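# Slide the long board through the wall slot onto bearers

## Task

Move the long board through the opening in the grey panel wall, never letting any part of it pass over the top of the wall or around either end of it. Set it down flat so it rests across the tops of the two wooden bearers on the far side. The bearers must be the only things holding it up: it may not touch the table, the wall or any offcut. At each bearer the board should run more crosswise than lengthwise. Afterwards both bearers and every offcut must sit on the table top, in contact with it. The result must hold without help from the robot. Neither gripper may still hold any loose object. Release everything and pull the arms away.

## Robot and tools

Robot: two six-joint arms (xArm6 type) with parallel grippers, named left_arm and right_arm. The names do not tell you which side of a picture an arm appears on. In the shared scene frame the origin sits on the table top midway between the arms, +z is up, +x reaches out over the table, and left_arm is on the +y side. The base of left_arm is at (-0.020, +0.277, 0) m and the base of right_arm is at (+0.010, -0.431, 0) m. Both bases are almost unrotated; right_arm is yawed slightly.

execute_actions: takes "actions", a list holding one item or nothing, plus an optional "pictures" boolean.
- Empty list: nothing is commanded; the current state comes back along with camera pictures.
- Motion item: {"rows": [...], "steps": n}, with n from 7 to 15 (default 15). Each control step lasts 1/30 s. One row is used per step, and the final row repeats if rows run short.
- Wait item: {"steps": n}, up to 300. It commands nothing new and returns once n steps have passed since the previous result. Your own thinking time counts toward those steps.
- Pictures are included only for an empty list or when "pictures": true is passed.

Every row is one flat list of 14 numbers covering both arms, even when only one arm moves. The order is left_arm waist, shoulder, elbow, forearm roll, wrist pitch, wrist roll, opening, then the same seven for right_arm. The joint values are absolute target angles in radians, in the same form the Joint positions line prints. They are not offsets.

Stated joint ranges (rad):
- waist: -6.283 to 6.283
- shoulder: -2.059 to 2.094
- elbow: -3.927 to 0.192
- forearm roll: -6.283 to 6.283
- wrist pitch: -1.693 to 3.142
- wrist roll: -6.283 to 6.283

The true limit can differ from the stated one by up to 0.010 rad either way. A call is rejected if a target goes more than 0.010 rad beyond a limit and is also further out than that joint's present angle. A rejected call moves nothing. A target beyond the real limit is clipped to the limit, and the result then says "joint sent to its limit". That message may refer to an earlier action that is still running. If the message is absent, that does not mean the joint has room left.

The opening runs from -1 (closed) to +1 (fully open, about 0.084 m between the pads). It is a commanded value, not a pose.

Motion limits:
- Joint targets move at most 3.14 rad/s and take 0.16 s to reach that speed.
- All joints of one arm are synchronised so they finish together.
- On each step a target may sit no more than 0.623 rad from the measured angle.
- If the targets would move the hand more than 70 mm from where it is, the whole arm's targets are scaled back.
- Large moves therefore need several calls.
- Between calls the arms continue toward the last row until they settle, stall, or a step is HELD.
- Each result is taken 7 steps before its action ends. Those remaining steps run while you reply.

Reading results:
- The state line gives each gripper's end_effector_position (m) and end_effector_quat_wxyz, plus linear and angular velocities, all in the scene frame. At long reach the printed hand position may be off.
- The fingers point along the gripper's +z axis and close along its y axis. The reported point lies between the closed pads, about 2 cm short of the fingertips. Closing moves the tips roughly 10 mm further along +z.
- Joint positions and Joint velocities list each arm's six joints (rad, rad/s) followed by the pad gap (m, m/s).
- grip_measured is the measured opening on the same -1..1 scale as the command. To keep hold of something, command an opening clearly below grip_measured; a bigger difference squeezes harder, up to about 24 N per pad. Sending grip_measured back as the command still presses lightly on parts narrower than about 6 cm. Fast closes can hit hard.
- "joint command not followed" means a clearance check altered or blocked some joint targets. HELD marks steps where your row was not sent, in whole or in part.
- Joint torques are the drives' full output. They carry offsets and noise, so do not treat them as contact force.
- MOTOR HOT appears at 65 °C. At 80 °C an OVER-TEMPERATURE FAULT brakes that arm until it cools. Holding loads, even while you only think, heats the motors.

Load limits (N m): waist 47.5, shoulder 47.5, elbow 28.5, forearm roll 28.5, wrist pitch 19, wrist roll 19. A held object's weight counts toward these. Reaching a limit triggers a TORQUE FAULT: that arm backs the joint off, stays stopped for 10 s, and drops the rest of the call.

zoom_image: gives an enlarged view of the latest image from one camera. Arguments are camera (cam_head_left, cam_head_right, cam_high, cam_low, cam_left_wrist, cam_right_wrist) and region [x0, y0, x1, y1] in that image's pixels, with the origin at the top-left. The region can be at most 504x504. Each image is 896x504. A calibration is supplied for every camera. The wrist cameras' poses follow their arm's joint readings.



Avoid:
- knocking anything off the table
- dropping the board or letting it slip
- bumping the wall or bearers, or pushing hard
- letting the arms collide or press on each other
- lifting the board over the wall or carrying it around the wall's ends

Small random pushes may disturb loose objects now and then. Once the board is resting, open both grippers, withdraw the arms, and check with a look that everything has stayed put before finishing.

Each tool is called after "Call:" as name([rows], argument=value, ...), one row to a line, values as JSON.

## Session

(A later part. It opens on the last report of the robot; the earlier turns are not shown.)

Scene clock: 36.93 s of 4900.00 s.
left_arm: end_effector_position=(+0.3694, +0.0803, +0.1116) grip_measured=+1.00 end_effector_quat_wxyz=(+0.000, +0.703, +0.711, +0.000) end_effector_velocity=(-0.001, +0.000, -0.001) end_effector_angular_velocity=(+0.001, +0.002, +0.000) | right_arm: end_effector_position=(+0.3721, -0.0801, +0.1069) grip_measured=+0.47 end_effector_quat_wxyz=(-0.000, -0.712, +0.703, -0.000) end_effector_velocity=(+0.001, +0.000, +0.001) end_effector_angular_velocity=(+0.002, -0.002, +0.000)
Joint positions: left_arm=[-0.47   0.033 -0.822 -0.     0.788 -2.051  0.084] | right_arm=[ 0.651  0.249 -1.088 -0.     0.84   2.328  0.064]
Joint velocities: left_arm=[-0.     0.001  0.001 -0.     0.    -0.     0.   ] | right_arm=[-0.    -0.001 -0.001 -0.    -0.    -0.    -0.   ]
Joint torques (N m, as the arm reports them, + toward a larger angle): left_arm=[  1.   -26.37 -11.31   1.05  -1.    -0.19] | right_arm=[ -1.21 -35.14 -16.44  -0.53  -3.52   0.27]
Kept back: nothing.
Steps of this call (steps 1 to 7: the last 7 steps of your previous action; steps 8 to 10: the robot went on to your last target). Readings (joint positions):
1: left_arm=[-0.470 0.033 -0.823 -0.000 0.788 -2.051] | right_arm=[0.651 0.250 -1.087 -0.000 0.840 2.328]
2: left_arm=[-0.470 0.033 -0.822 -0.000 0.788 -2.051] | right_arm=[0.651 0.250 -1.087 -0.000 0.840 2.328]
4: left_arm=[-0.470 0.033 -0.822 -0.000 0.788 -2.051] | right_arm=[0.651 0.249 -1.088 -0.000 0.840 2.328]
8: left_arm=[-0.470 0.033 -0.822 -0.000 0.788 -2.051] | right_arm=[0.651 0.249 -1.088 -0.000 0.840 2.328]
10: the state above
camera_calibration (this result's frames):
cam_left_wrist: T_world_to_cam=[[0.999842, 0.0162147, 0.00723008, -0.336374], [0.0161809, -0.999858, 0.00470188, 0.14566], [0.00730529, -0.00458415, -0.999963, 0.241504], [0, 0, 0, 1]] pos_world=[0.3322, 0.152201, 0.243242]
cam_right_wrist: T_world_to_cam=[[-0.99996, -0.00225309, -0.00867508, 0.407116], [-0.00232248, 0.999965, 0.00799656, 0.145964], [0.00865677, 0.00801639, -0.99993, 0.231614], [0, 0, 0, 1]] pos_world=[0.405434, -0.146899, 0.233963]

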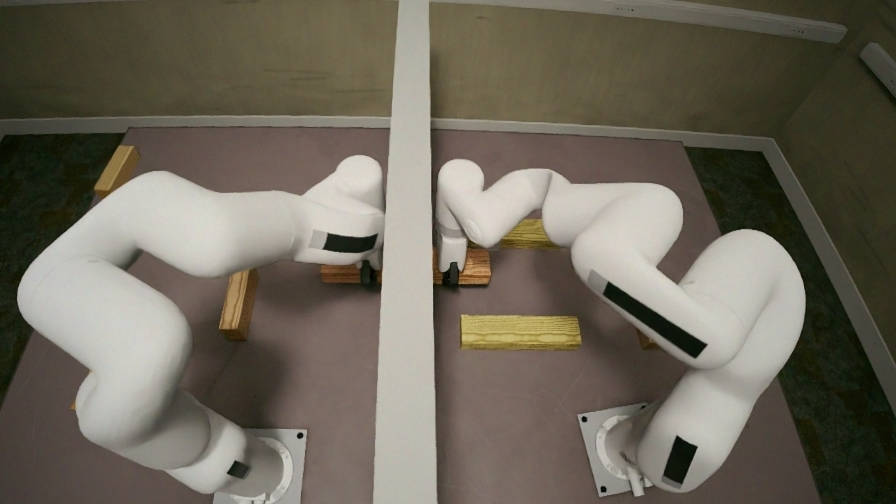

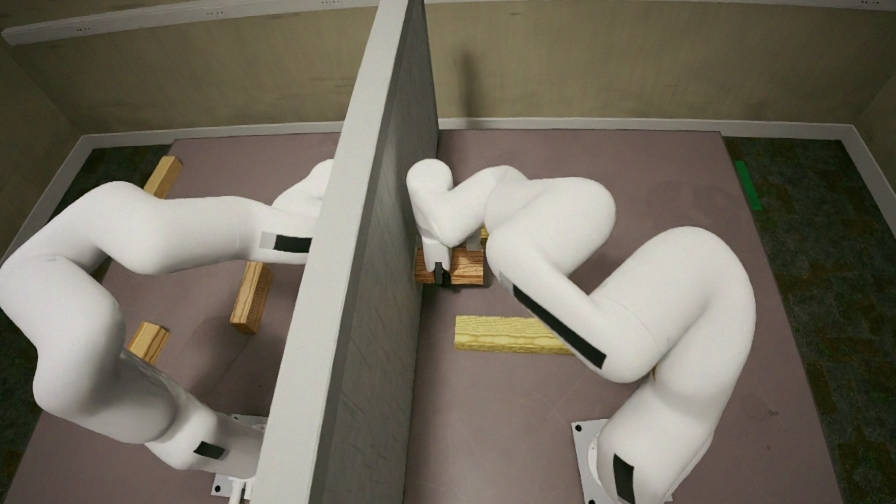

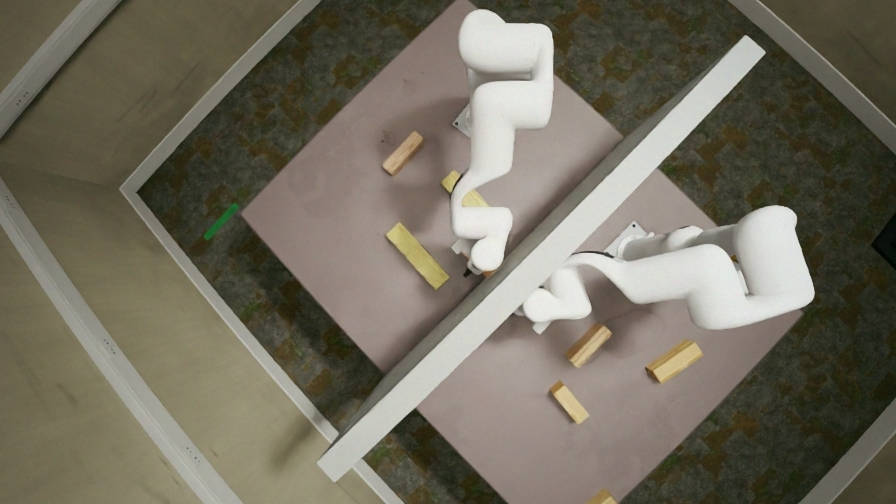

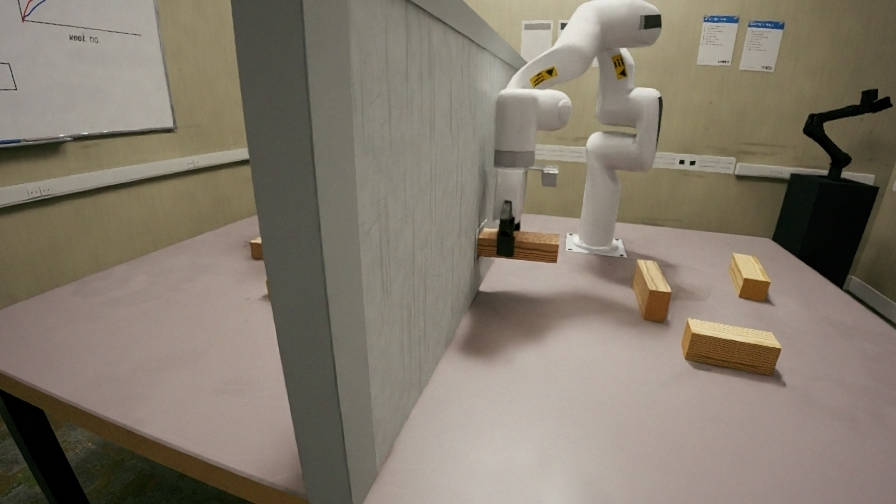

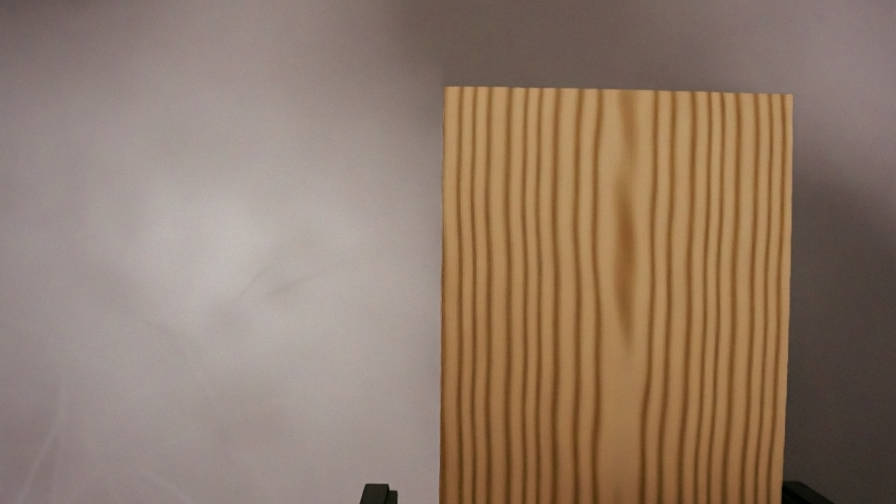

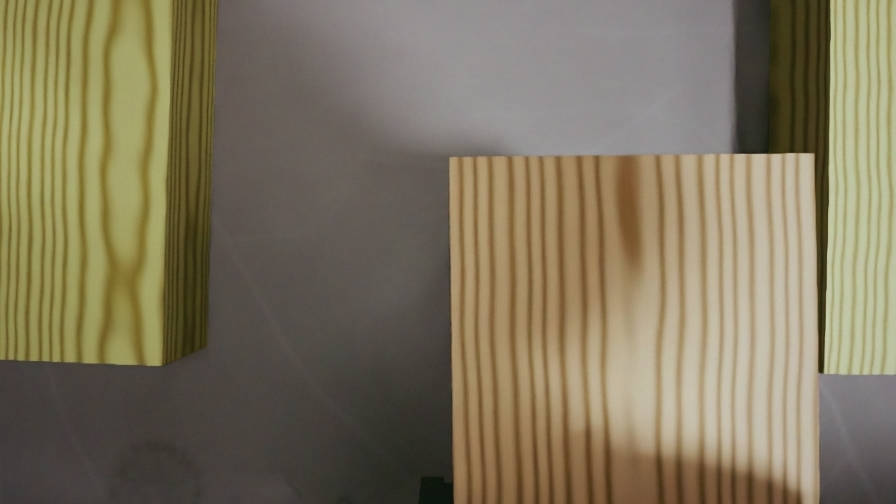

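Call:
execute_actions([
  {"rows":[[-0.4703,0.0334,-0.8216,0,0.7882,-2.0513,1,0.6216,0.2079,-1.032,0,0.8241,2.2985,-1],[-0.4703,0.0334,-0.8216,0,0.7882,-2.0513,1,0.6216,0.2079,-1.032,0,0.8241,2.2985,-1],[-0.4703,0.0334,-0.8216,0,0.7882,-2.0513,1,0.6216,0.2079,-1.032,0,0.8241,2.2985,-1],[-0.4703,0.0334,-0.8216,0,0.7882,-2.0513,1,0.6216,0.2079,-1.032,0,0.8241,2.2985,-1],[-0.4703,0.0334,-0.8216,0,0.7882,-2.0513,1,0.5903,0.1685,-0.9787,0,0.8102,2.2672,-1],[-0.4703,0.0334,-0.8216,0,0.7882,-2.0513,1,0.5903,0.1685,-0.9787,0,0.8102,2.2672,-1],[-0.4703,0.0334,-0.8216,0,0.7882,-2.0513,1,0.5903,0.1685,-0.9787,0,0.8102,2.2672,-1],[-0.4703,0.0334,-0.8216,0,0.7882,-2.0513,1,0.5903,0.1685,-0.9787,0,0.8102,2.2672,-1],[-0.4703,0.0334,-0.8216,0,0.7882,-2.0513,1,0.5573,0.1305,-0.9287,0,0.7982,2.2342,-1],[-0.4703,0.0334,-0.8216,0,0.7882,-2.0513,1,0.5573,0.1305,-0.9287,0,0.7982,2.2342,-1],[-0.4703,0.0334,-0.8216,0,0.7882,-2.0513,1,0.5573,0.1305,-0.9287,0,0.7982,2.2342,-1],[-0.4703,0.0334,-0.8216,0,0.7882,-2.0513,1,0.5573,0.1305,-0.9287,0,0.7982,2.2342,-1],[-0.4703,0.0334,-0.8216,0,0.7882,-2.0513,1,0.5225,0.094,-0.8818,0,0.7878,2.1994,-1]],"steps":15},
])

Call:
execute_actions([
  {"rows":[[-0.4703,0.0334,-0.8216,0,0.7882,-2.0513,1,0.5225,0.094,-0.8818,0,0.7878,2.1994,-1],[-0.4703,0.0334,-0.8216,0,0.7882,-2.0513,1,0.4859,0.059,-0.8379,0,0.7789,2.1628,-1],[-0.4703,0.0334,-0.8216,0,0.7882,-2.0513,1,0.4859,0.059,-0.8379,0,0.7789,2.1628,-1],[-0.4703,0.0334,-0.8216,0,0.7882,-2.0513,1,0.4859,0.059,-0.8379,0,0.7789,2.1628,-1],[-0.4703,0.0334,-0.8216,0,0.7882,-2.0513,1,0.4859,0.059,-0.8379,0,0.7789,2.1628,-1],[-0.4703,0.0334,-0.8216,0,0.7882,-2.0513,1,0.4474,0.0256,-0.797,0,0.7714,2.1243,-1]],"steps":12},
])

Call:
execute_actions([
  {"steps":10},
], pictures=true)

Scene clock: 39.13 s of 4900.00 s.
left_arm: end_effector_position=(+0.3694, +0.0803, +0.1115) grip_measured=+1.00 end_effector_quat_wxyz=(+0.000, +0.703, +0.711, -0.000) end_effector_velocity=(-0.000, +0.000, +0.000) end_effector_angular_velocity=(-0.000, +0.000, +0.000) | right_arm: end_effector_position=(+0.3728, -0.1098, +0.1072) grip_measured=+0.47 end_effector_quat_wxyz=(-0.000, -0.711, +0.703, -0.000) end_effector_velocity=(+0.004, -0.153, +0.001) end_effector_angular_velocity=(-0.009, +0.007, -0.033)
Joint positions: left_arm=[-0.47   0.033 -0.822 -0.     0.788 -2.051  0.084] | right_arm=[ 0.606  0.189 -1.006 -0.     0.818  2.284  0.064]
Joint velocities: left_arm=[ 0. -0.  0. -0.  0.  0. -0.] | right_arm=[-0.241 -0.293  0.39  -0.002 -0.086 -0.207  0.   ]
Joint torques (N m, as the arm reports them, + toward a larger angle): left_arm=[  1.27 -26.35 -11.13   1.16  -1.1   -0.16] | right_arm=[  1.17 -29.38 -17.32  -0.58  -3.7    0.53]
Steps of this call (steps 1 to 15: the robot went on to your last target; steps 16 to 58: nothing new was sent; steps 59 to 66: the first 8 steps of this action). Readings (joint positions):
59: left_arm=[-0.470 0.033 -0.822 0.000 0.788 -2.051] | right_arm=[0.651 0.249 -1.088 0.000 0.839 2.328]
60: left_arm=[-0.470 0.033 -0.822 -0.000 0.788 -2.051] | right_arm=[0.649 0.245 -1.083 0.000 0.837 2.325]
62: left_arm=[-0.470 0.033 -0.822 0.000 0.788 -2.051] | right_arm=[0.636 0.227 -1.058 0.000 0.831 2.312]
66: the state above

Scene clock: 39.53 s of 4900.00 s.
left_arm: end_effector_position=(+0.3694, +0.0803, +0.1115) grip_measured=+1.00 end_effector_quat_wxyz=(+0.000, +0.703, +0.711, -0.000) end_effector_velocity=(-0.001, +0.000, -0.000) end_effector_angular_velocity=(+0.001, +0.002, -0.000) | right_arm: end_effector_position=(+0.3737, -0.1697, +0.1072) grip_measured=+0.47 end_effector_quat_wxyz=(+0.000, -0.711, +0.703, -0.000) end_effector_velocity=(+0.002, -0.152, -0.001) end_effector_angular_velocity=(-0.008, +0.009, -0.034)
Joint positions: left_arm=[-0.47   0.033 -0.822  0.     0.788 -2.051  0.084] | right_arm=[ 0.505  0.077 -0.861 -0.     0.784  2.182  0.064]
Joint velocities: left_arm=[-0.     0.001  0.     0.     0.002 -0.    -0.   ] | right_arm=[-0.277 -0.257  0.323 -0.002 -0.054 -0.241  0.   ]
Joint torques (N m, as the arm reports them, + toward a larger angle): left_arm=[  1.19 -26.14 -11.12   1.17  -1.    -0.28] | right_arm=[  1.69 -25.67 -17.27  -0.55  -3.72   0.38]
Steps of this call (steps 1 to 7: the last 7 steps of your previous action; steps 8 to 12: the first 5 steps of this action). Readings (joint positions):
8: left_arm=[-0.470 0.033 -0.822 -0.000 0.788 -2.051] | right_arm=[0.540 0.113 -0.907 -0.000 0.794 2.218]
9: left_arm=[-0.470 0.033 -0.822 -0.000 0.788 -2.051] | right_arm=[0.533 0.105 -0.897 -0.000 0.792 2.211]
11: left_arm=[-0.470 0.033 -0.822 0.000 0.788 -2.051] | right_arm=[0.515 0.087 -0.873 0.000 0.786 2.191]
12: the state above

Scene clock: 39.87 s of 4900.00 s.
left_arm: end_effector_position=(+0.3694, +0.0803, +0.1115) grip_measured=+1.00 end_effector_quat_wxyz=(+0.000, +0.703, +0.711, -0.000) end_effector_velocity=(+0.000, -0.000, -0.000) end_effector_angular_velocity=(-0.000, -0.000, -0.000) | right_arm: end_effector_position=(+0.3738, -0.1994, +0.1070) grip_measured=+0.47 end_effector_quat_wxyz=(-0.000, -0.712, +0.703, -0.000) end_effector_velocity=(+0.000, -0.005, +0.001) end_effector_angular_velocity=(+0.003, -0.003, +0.006)
Joint positions: left_arm=[-0.47   0.033 -0.822  0.     0.788 -2.051  0.084] | right_arm=[ 0.449  0.027 -0.798 -0.     0.772  2.126  0.064]
Joint velocities: left_arm=[-0.  0. -0.  0. -0.  0.  0.] | right_arm=[-0.01  -0.011  0.013  0.001 -0.006 -0.016 -0.   ]
Joint torques (N m, as the arm reports them, + toward a larger angle): left_arm=[  1.07 -26.16 -11.19   1.22  -1.05  -0.26] | right_arm=[ -1.26 -28.14 -16.16  -0.46  -3.51   0.48]
Kept back: nothing.
Steps of this call (steps 1 to 7: the last 7 steps of your previous action; steps 8 to 10: the robot went on to your last target). Readings (joint positions):
1: left_arm=[-0.470 0.033 -0.822 0.000 0.788 -2.051] | right_arm=[0.497 0.070 -0.852 -0.000 0.782 2.175]
2: left_arm=[-0.470 0.033 -0.822 0.000 0.788 -2.051] | right_arm=[0.489 0.062 -0.842 0.000 0.780 2.165]
4: left_arm=[-0.470 0.033 -0.822 -0.000 0.788 -2.051] | right_arm=[0.467 0.043 -0.818 -0.000 0.776 2.144]
8: left_arm=[-0.470 0.033 -0.822 0.000 0.788 -2.051] | right_arm=[0.450 0.028 -0.800 -0.000 0.772 2.127]
10: the state above
camera_calibration (this result's frames):
cam_left_wrist: T_world_to_cam=[[0.999844, 0.0161871, 0.00699709, -0.336275], [0.0161554, -0.999859, 0.00456743, 0.145722], [0.00707004, -0.00445368, -0.999965, 0.241489], [0, 0, 0, 1]] pos_world=[0.332161, 0.152221, 0.243168]
cam_right_wrist: T_world_to_cam=[[-0.999958, -0.0022191, -0.00894629, 0.408522], [-0.00229278, 0.999963, 0.00823413, 0.265191], [0.00892769, 0.0082543, -0.999926, 0.232637], [0, 0, 0, 1]] pos_world=[0.407036, -0.266195, 0.234091]

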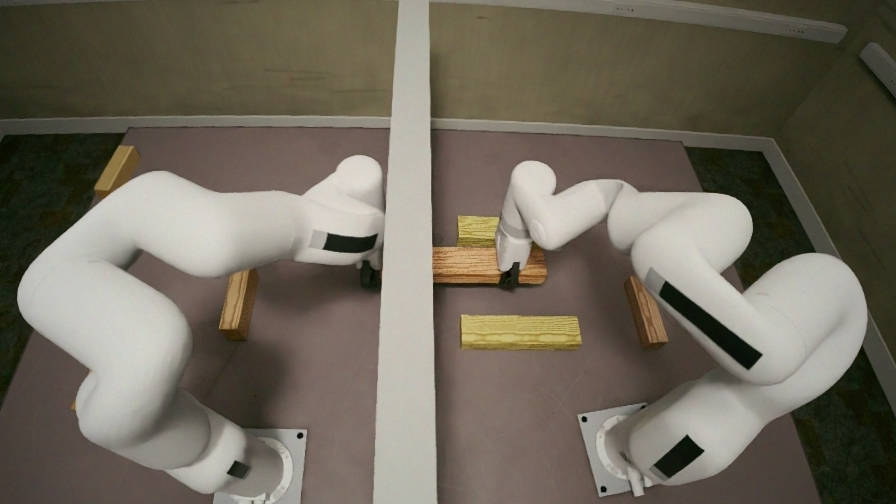

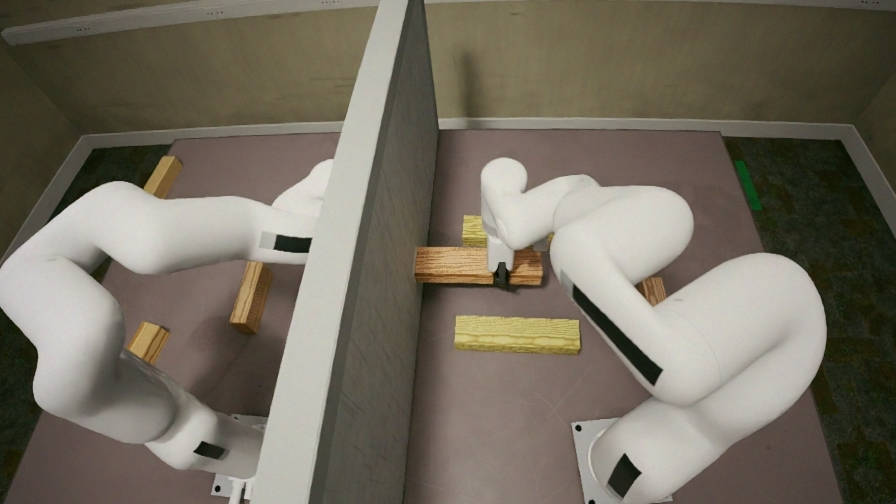

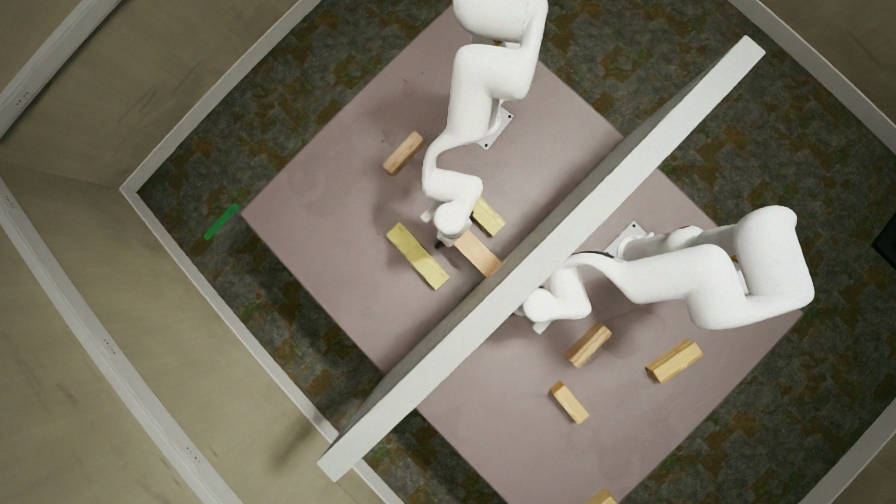

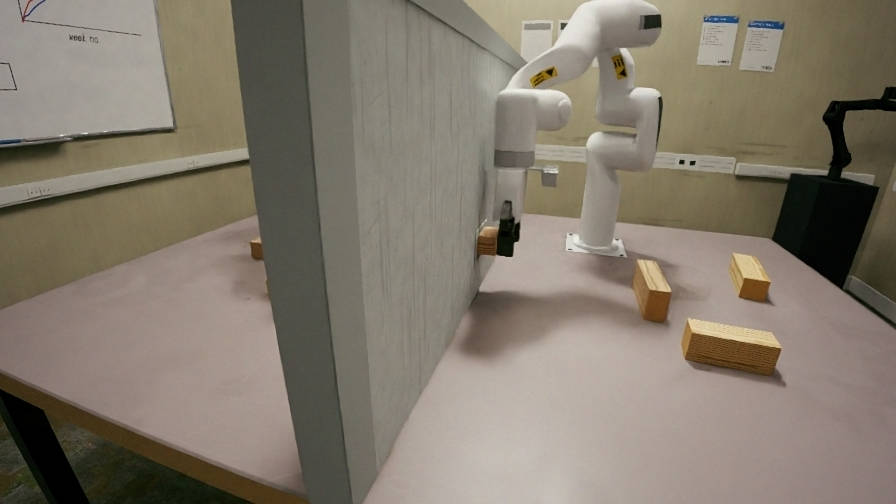

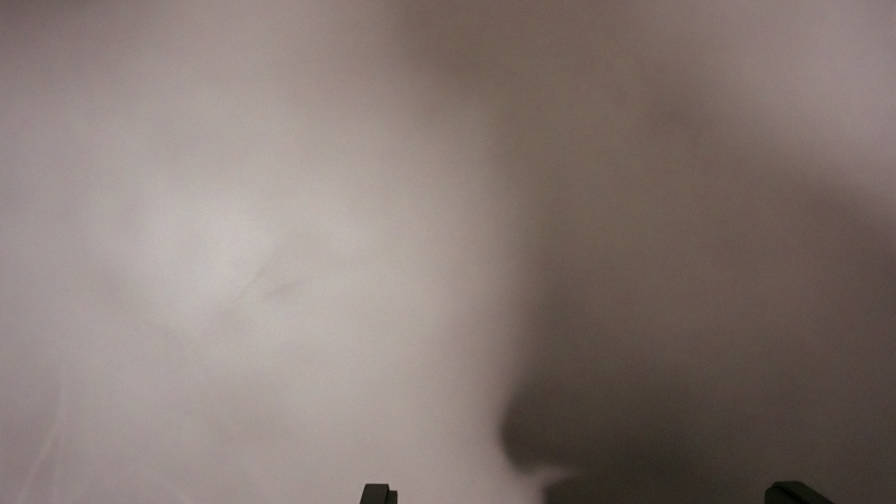

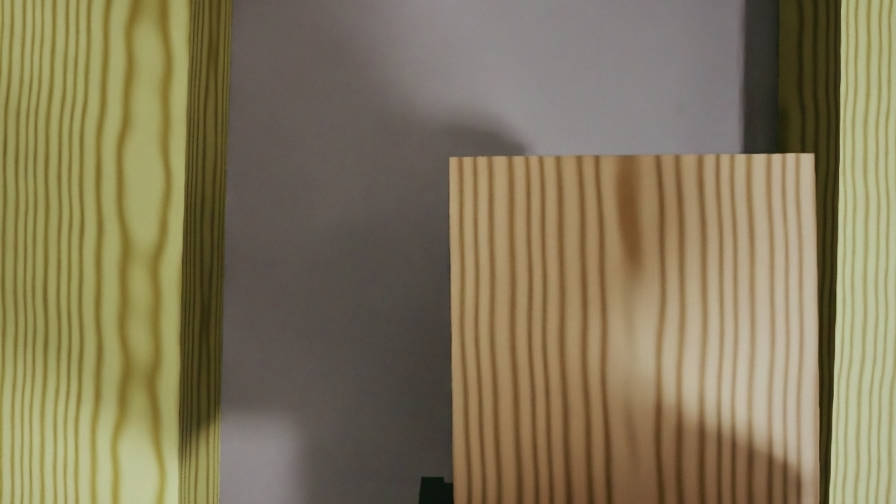

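Call:
execute_actions([
  {"rows":[[-0.1473,-0.1051,-0.666,0,0.7711,-1.7283,1,0.407,-0.0062,-0.759,0,0.7652,2.0839,-1],[-0.1473,-0.1051,-0.666,0,0.7711,-1.7283,1,0.407,-0.0062,-0.759,0,0.7652,2.0839,-1],[-0.1473,-0.1051,-0.666,0,0.7711,-1.7283,1,0.407,-0.0062,-0.759,0,0.7652,2.0839,-1],[-0.1473,-0.1051,-0.666,0,0.7711,-1.7283,1,0.407,-0.0062,-0.759,0,0.7652,2.0839,-1],[-0.1473,-0.1051,-0.666,0,0.7711,-1.7283,1,0.3647,-0.0361,-0.7243,0,0.7604,2.0416,-1],[-0.1473,-0.1051,-0.666,0,0.7711,-1.7283,1,0.3647,-0.0361,-0.7243,0,0.7604,2.0416,-1],[-0.1473,-0.1051,-0.666,0,0.7711,-1.7283,1,0.3647,-0.0361,-0.7243,0,0.7604,2.0416,-1],[-0.1473,-0.1051,-0.666,0,0.7711,-1.7283,1,0.3647,-0.0361,-0.7243,0,0.7604,2.0416,-1],[-0.1473,-0.1051,-0.666,0,0.7711,-1.7283,1,0.3204,-0.0638,-0.6929,0,0.7567,1.9973,-1],[-0.1473,-0.1051,-0.666,0,0.7711,-1.7283,1,0.3204,-0.0638,-0.6929,0,0.7567,1.9973,-1],[-0.1473,-0.1051,-0.666,0,0.7711,-1.7283,1,0.3204,-0.0638,-0.6929,0,0.7567,1.9973,-1],[-0.1473,-0.1051,-0.666,0,0.7711,-1.7283,1,0.3204,-0.0638,-0.6929,0,0.7567,1.9973,-1],[-0.1473,-0.1051,-0.666,0,0.7711,-1.7283,1,0.2743,-0.0892,-0.6648,0,0.754,1.9512,-1]],"steps":15},
])

Call:
execute_actions([
  {"rows":[[-0.1473,-0.1051,-0.666,0,0.7711,-1.7283,1,0.2743,-0.0892,-0.6648,0,0.754,1.9512,-1],[-0.1473,-0.1051,-0.666,0,0.7711,-1.7283,1,0.2264,-0.1119,-0.64,0,0.7519,1.9033,-1],[-0.1473,-0.1051,-0.666,0,0.7711,-1.7283,1,0.2264,-0.1119,-0.64,0,0.7519,1.9033,-1],[-0.1473,-0.1051,-0.666,0,0.7711,-1.7283,1,0.2264,-0.1119,-0.64,0,0.7519,1.9033,-1],[-0.1473,-0.1051,-0.666,0,0.7711,-1.7283,1,0.2264,-0.1119,-0.64,0,0.7519,1.9033,-1],[-0.1473,-0.1051,-0.666,0,0.7711,-1.7283,1,0.1768,-0.132,-0.6187,0,0.7507,1.8537,-1]],"steps":12},
])

Call:
execute_actions([
  {"steps":10},
], pictures=true)

Scene clock: 41.47 s of 4900.00 s.
left_arm: end_effector_position=(+0.3757, +0.1632, +0.1128) grip_measured=+1.00 end_effector_quat_wxyz=(+0.000, +0.702, +0.712, +0.000) end_effector_velocity=(-0.013, +0.406, +0.001) end_effector_angular_velocity=(-0.000, -0.001, +0.002) | right_arm: end_effector_position=(+0.3743, -0.2303, +0.1071) grip_measured=+0.47 end_effector_quat_wxyz=(-0.000, -0.711, +0.703, -0.000) end_effector_velocity=(-0.001, -0.147, -0.003) end_effector_angular_velocity=(-0.009, +0.012, -0.036)
Joint positions: left_arm=[-0.283 -0.047 -0.732  0.     0.778 -1.865  0.084] | right_arm=[ 0.385 -0.021 -0.742 -0.     0.763  2.063  0.064]
Joint velocities: left_arm=[ 0.938 -0.403  0.453  0.    -0.052  0.936 -0.   ] | right_arm=[-0.308 -0.213  0.253 -0.002 -0.025 -0.271  0.   ]
Joint torques (N m, as the arm reports them, + toward a larger angle): left_arm=[  0.82 -24.48 -10.83   1.15  -0.99  -0.01] | right_arm=[  1.26 -23.65 -16.72  -0.43  -3.67   0.4 ]
Steps of this call (steps 1 to 30: the robot went on to your last target; steps 31 to 40: nothing new was sent; steps 41 to 48: the first 8 steps of this action). Readings (joint positions):
41: left_arm=[-0.470 0.033 -0.821 -0.000 0.788 -2.051] | right_arm=[0.447 0.025 -0.797 0.000 0.771 2.124]
42: left_arm=[-0.466 0.031 -0.819 -0.000 0.788 -2.044] | right_arm=[0.444 0.022 -0.793 0.000 0.770 2.119]
44: left_arm=[-0.419 0.010 -0.796 -0.000 0.785 -1.994] | right_arm=[0.425 0.008 -0.776 0.000 0.768 2.101]
48: the state above

Scene clock: 41.87 s of 4900.00 s.
left_arm: end_effector_position=(+0.3695, +0.2195, +0.1125) grip_measured=+1.00 end_effector_quat_wxyz=(+0.000, +0.703, +0.711, +0.000) end_effector_velocity=(-0.001, +0.003, -0.000) end_effector_angular_velocity=(+0.000, +0.002, -0.000) | right_arm: end_effector_position=(+0.3751, -0.2896, +0.1071) grip_measured=+0.47 end_effector_quat_wxyz=(+0.000, -0.711, +0.703, -0.000) end_effector_velocity=(+0.000, -0.150, -0.001) end_effector_angular_velocity=(-0.001, +0.005, -0.037)
Joint positions: left_arm=[-0.149 -0.104 -0.667 -0.     0.771 -1.729  0.084] | right_arm=[ 0.251 -0.1   -0.653 -0.     0.753  1.928  0.064]
Joint velocities: left_arm=[ 0.008 -0.004  0.005 -0.     0.001  0.009 -0.   ] | right_arm=[-0.357 -0.17   0.188  0.002 -0.013 -0.321 -0.   ]
Joint torques (N m, as the arm reports them, + toward a larger angle): left_arm=[  0.74 -22.56 -11.09   1.04  -1.11  -0.31] | right_arm=[  1.75 -22.2  -16.11  -0.56  -3.55   0.8 ]
Steps of this call (steps 1 to 7: the last 7 steps of your previous action; steps 8 to 12: the first 5 steps of this action). Readings (joint positions):
8: left_arm=[-0.151 -0.103 -0.668 0.000 0.771 -1.733] | right_arm=[0.298 -0.076 -0.680 -0.000 0.756 1.975]
9: left_arm=[-0.150 -0.104 -0.667 -0.000 0.771 -1.731] | right_arm=[0.288 -0.081 -0.674 -0.000 0.755 1.966]
11: left_arm=[-0.150 -0.104 -0.667 -0.000 0.771 -1.730] | right_arm=[0.265 -0.093 -0.660 0.000 0.754 1.941]
12: the state above

Scene clock: 42.20 s of 4900.00 s.
left_arm: end_effector_position=(+0.3694, +0.2202, +0.1124) grip_measured=+1.00 end_effector_quat_wxyz=(-0.000, +0.703, +0.711, -0.000) end_effector_velocity=(-0.000, +0.001, +0.000) end_effector_angular_velocity=(+0.000, -0.000, +0.001) | right_arm: end_effector_position=(+0.3753, -0.3194, +0.1071) grip_measured=+0.47 end_effector_quat_wxyz=(+0.000, -0.711, +0.703, -0.000) end_effector_velocity=(+0.001, -0.006, +0.000) end_effector_angular_velocity=(+0.001, -0.002, +0.005)
Joint positions: left_arm=[-0.148 -0.105 -0.666 -0.     0.771 -1.728  0.084] | right_arm=[ 0.178 -0.131 -0.62   0.     0.751  1.855  0.064]
Joint velocities: left_arm=[ 0.002 -0.001  0.001  0.     0.     0.001  0.   ] | right_arm=[-0.015 -0.007  0.006  0.001 -0.002 -0.02  -0.   ]
Joint torques (N m, as the arm reports them, + toward a larger angle): left_arm=[  0.97 -22.57 -10.96   1.26  -1.16  -0.21] | right_arm=[ -0.72 -23.04 -15.76  -0.72  -3.38   0.42]
Kept back: nothing.
Steps of this call (steps 1 to 7: the last 7 steps of your previous action; steps 8 to 10: the robot went on to your last target). Readings (joint positions):
1: left_arm=[-0.149 -0.105 -0.667 -0.000 0.771 -1.729] | right_arm=[0.241 -0.105 -0.648 -0.000 0.753 1.919]
2: left_arm=[-0.149 -0.105 -0.666 -0.000 0.771 -1.729] | right_arm=[0.231 -0.109 -0.643 0.000 0.752 1.907]
4: left_arm=[-0.148 -0.105 -0.666 -0.000 0.771 -1.729] | right_arm=[0.203 -0.121 -0.631 0.000 0.751 1.880]
8: left_arm=[-0.148 -0.105 -0.666 -0.000 0.771 -1.728] | right_arm=[0.180 -0.130 -0.620 -0.000 0.751 1.858]
10: the state above
camera_calibration (this result's frames):
cam_left_wrist: T_world_to_cam=[[0.999849, 0.015933, 0.00698444, -0.338525], [0.0159013, -0.999863, 0.00456714, 0.285693], [0.00705626, -0.00445539, -0.999965, 0.243036], [0, 0, 0, 1]] pos_world=[0.332216, 0.292131, 0.244087]
cam_right_wrist: T_world_to_cam=[[-0.999956, -0.00215021, -0.00912321, 0.409834], [-0.00222615, 0.999963, 0.00832192, 0.38515], [0.00910498, 0.00834186, -0.999924, 0.233613], [0, 0, 0, 1]] pos_world=[0.408546, -0.386203, 0.234129]

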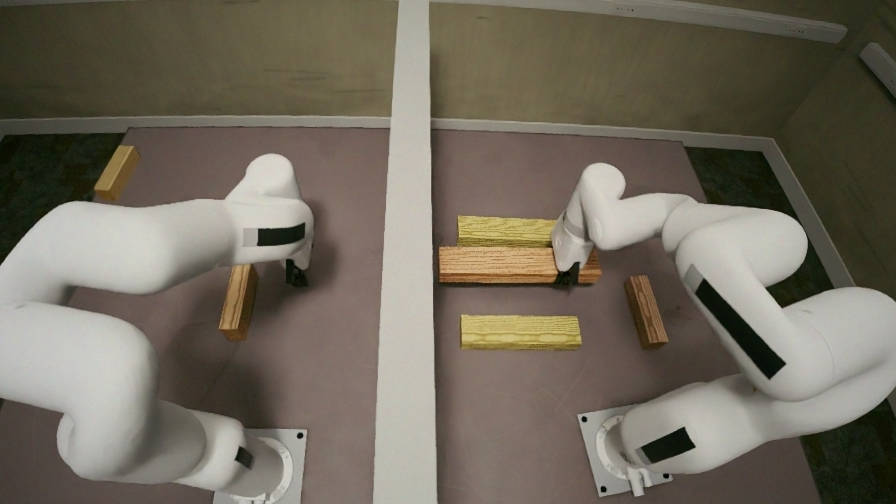

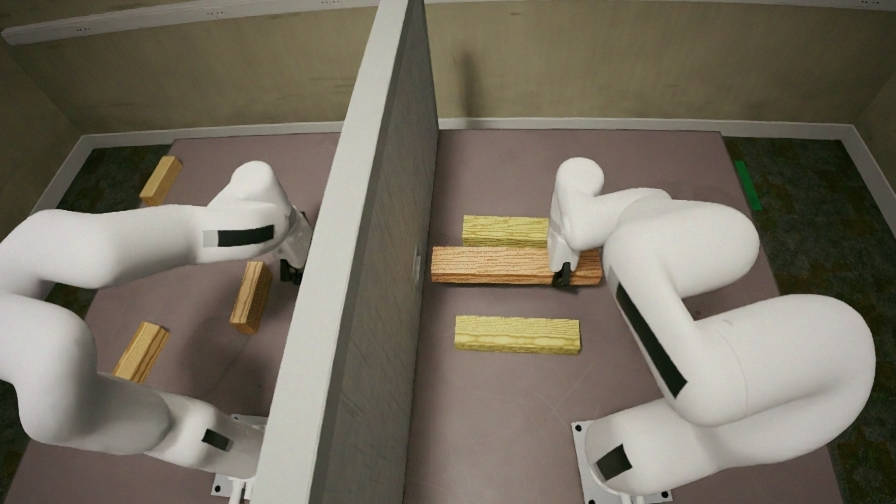

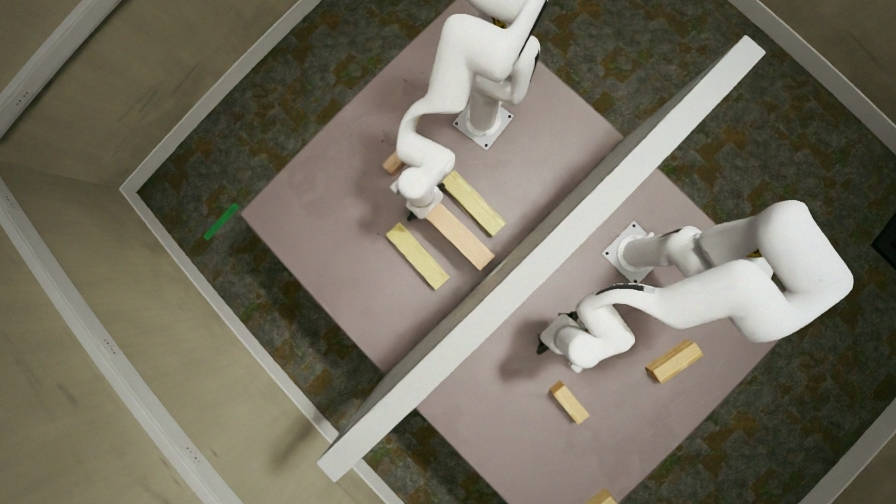

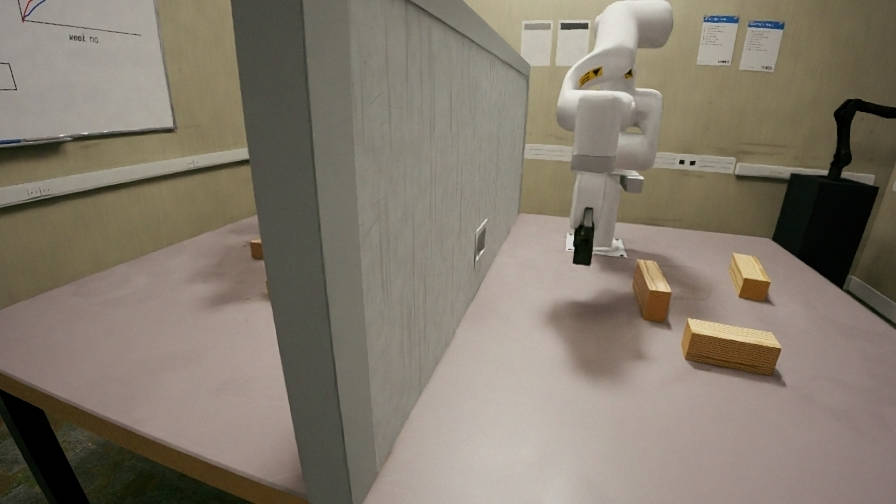

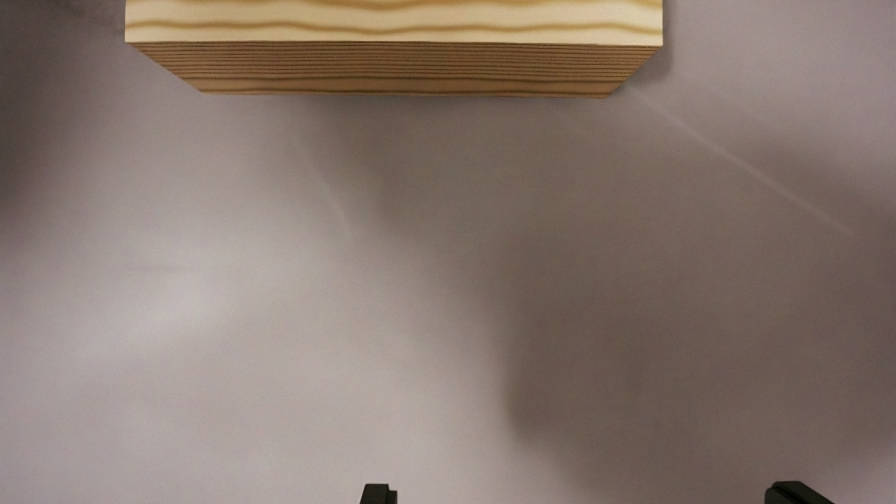

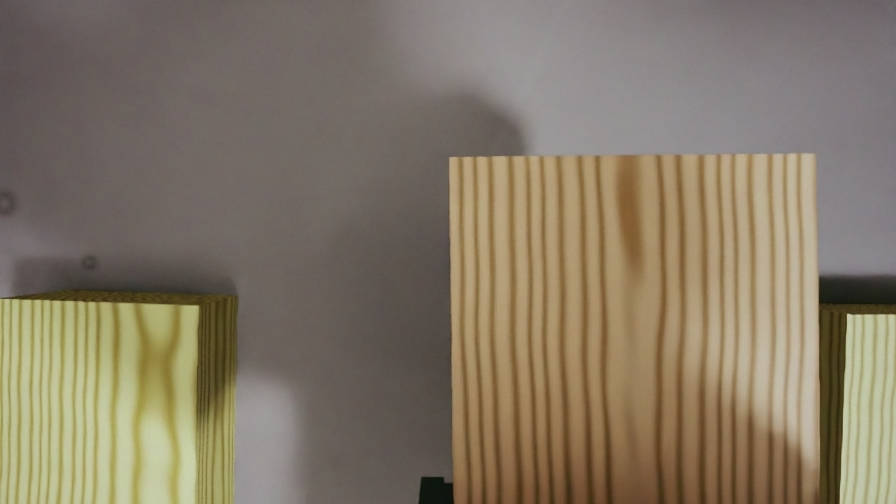

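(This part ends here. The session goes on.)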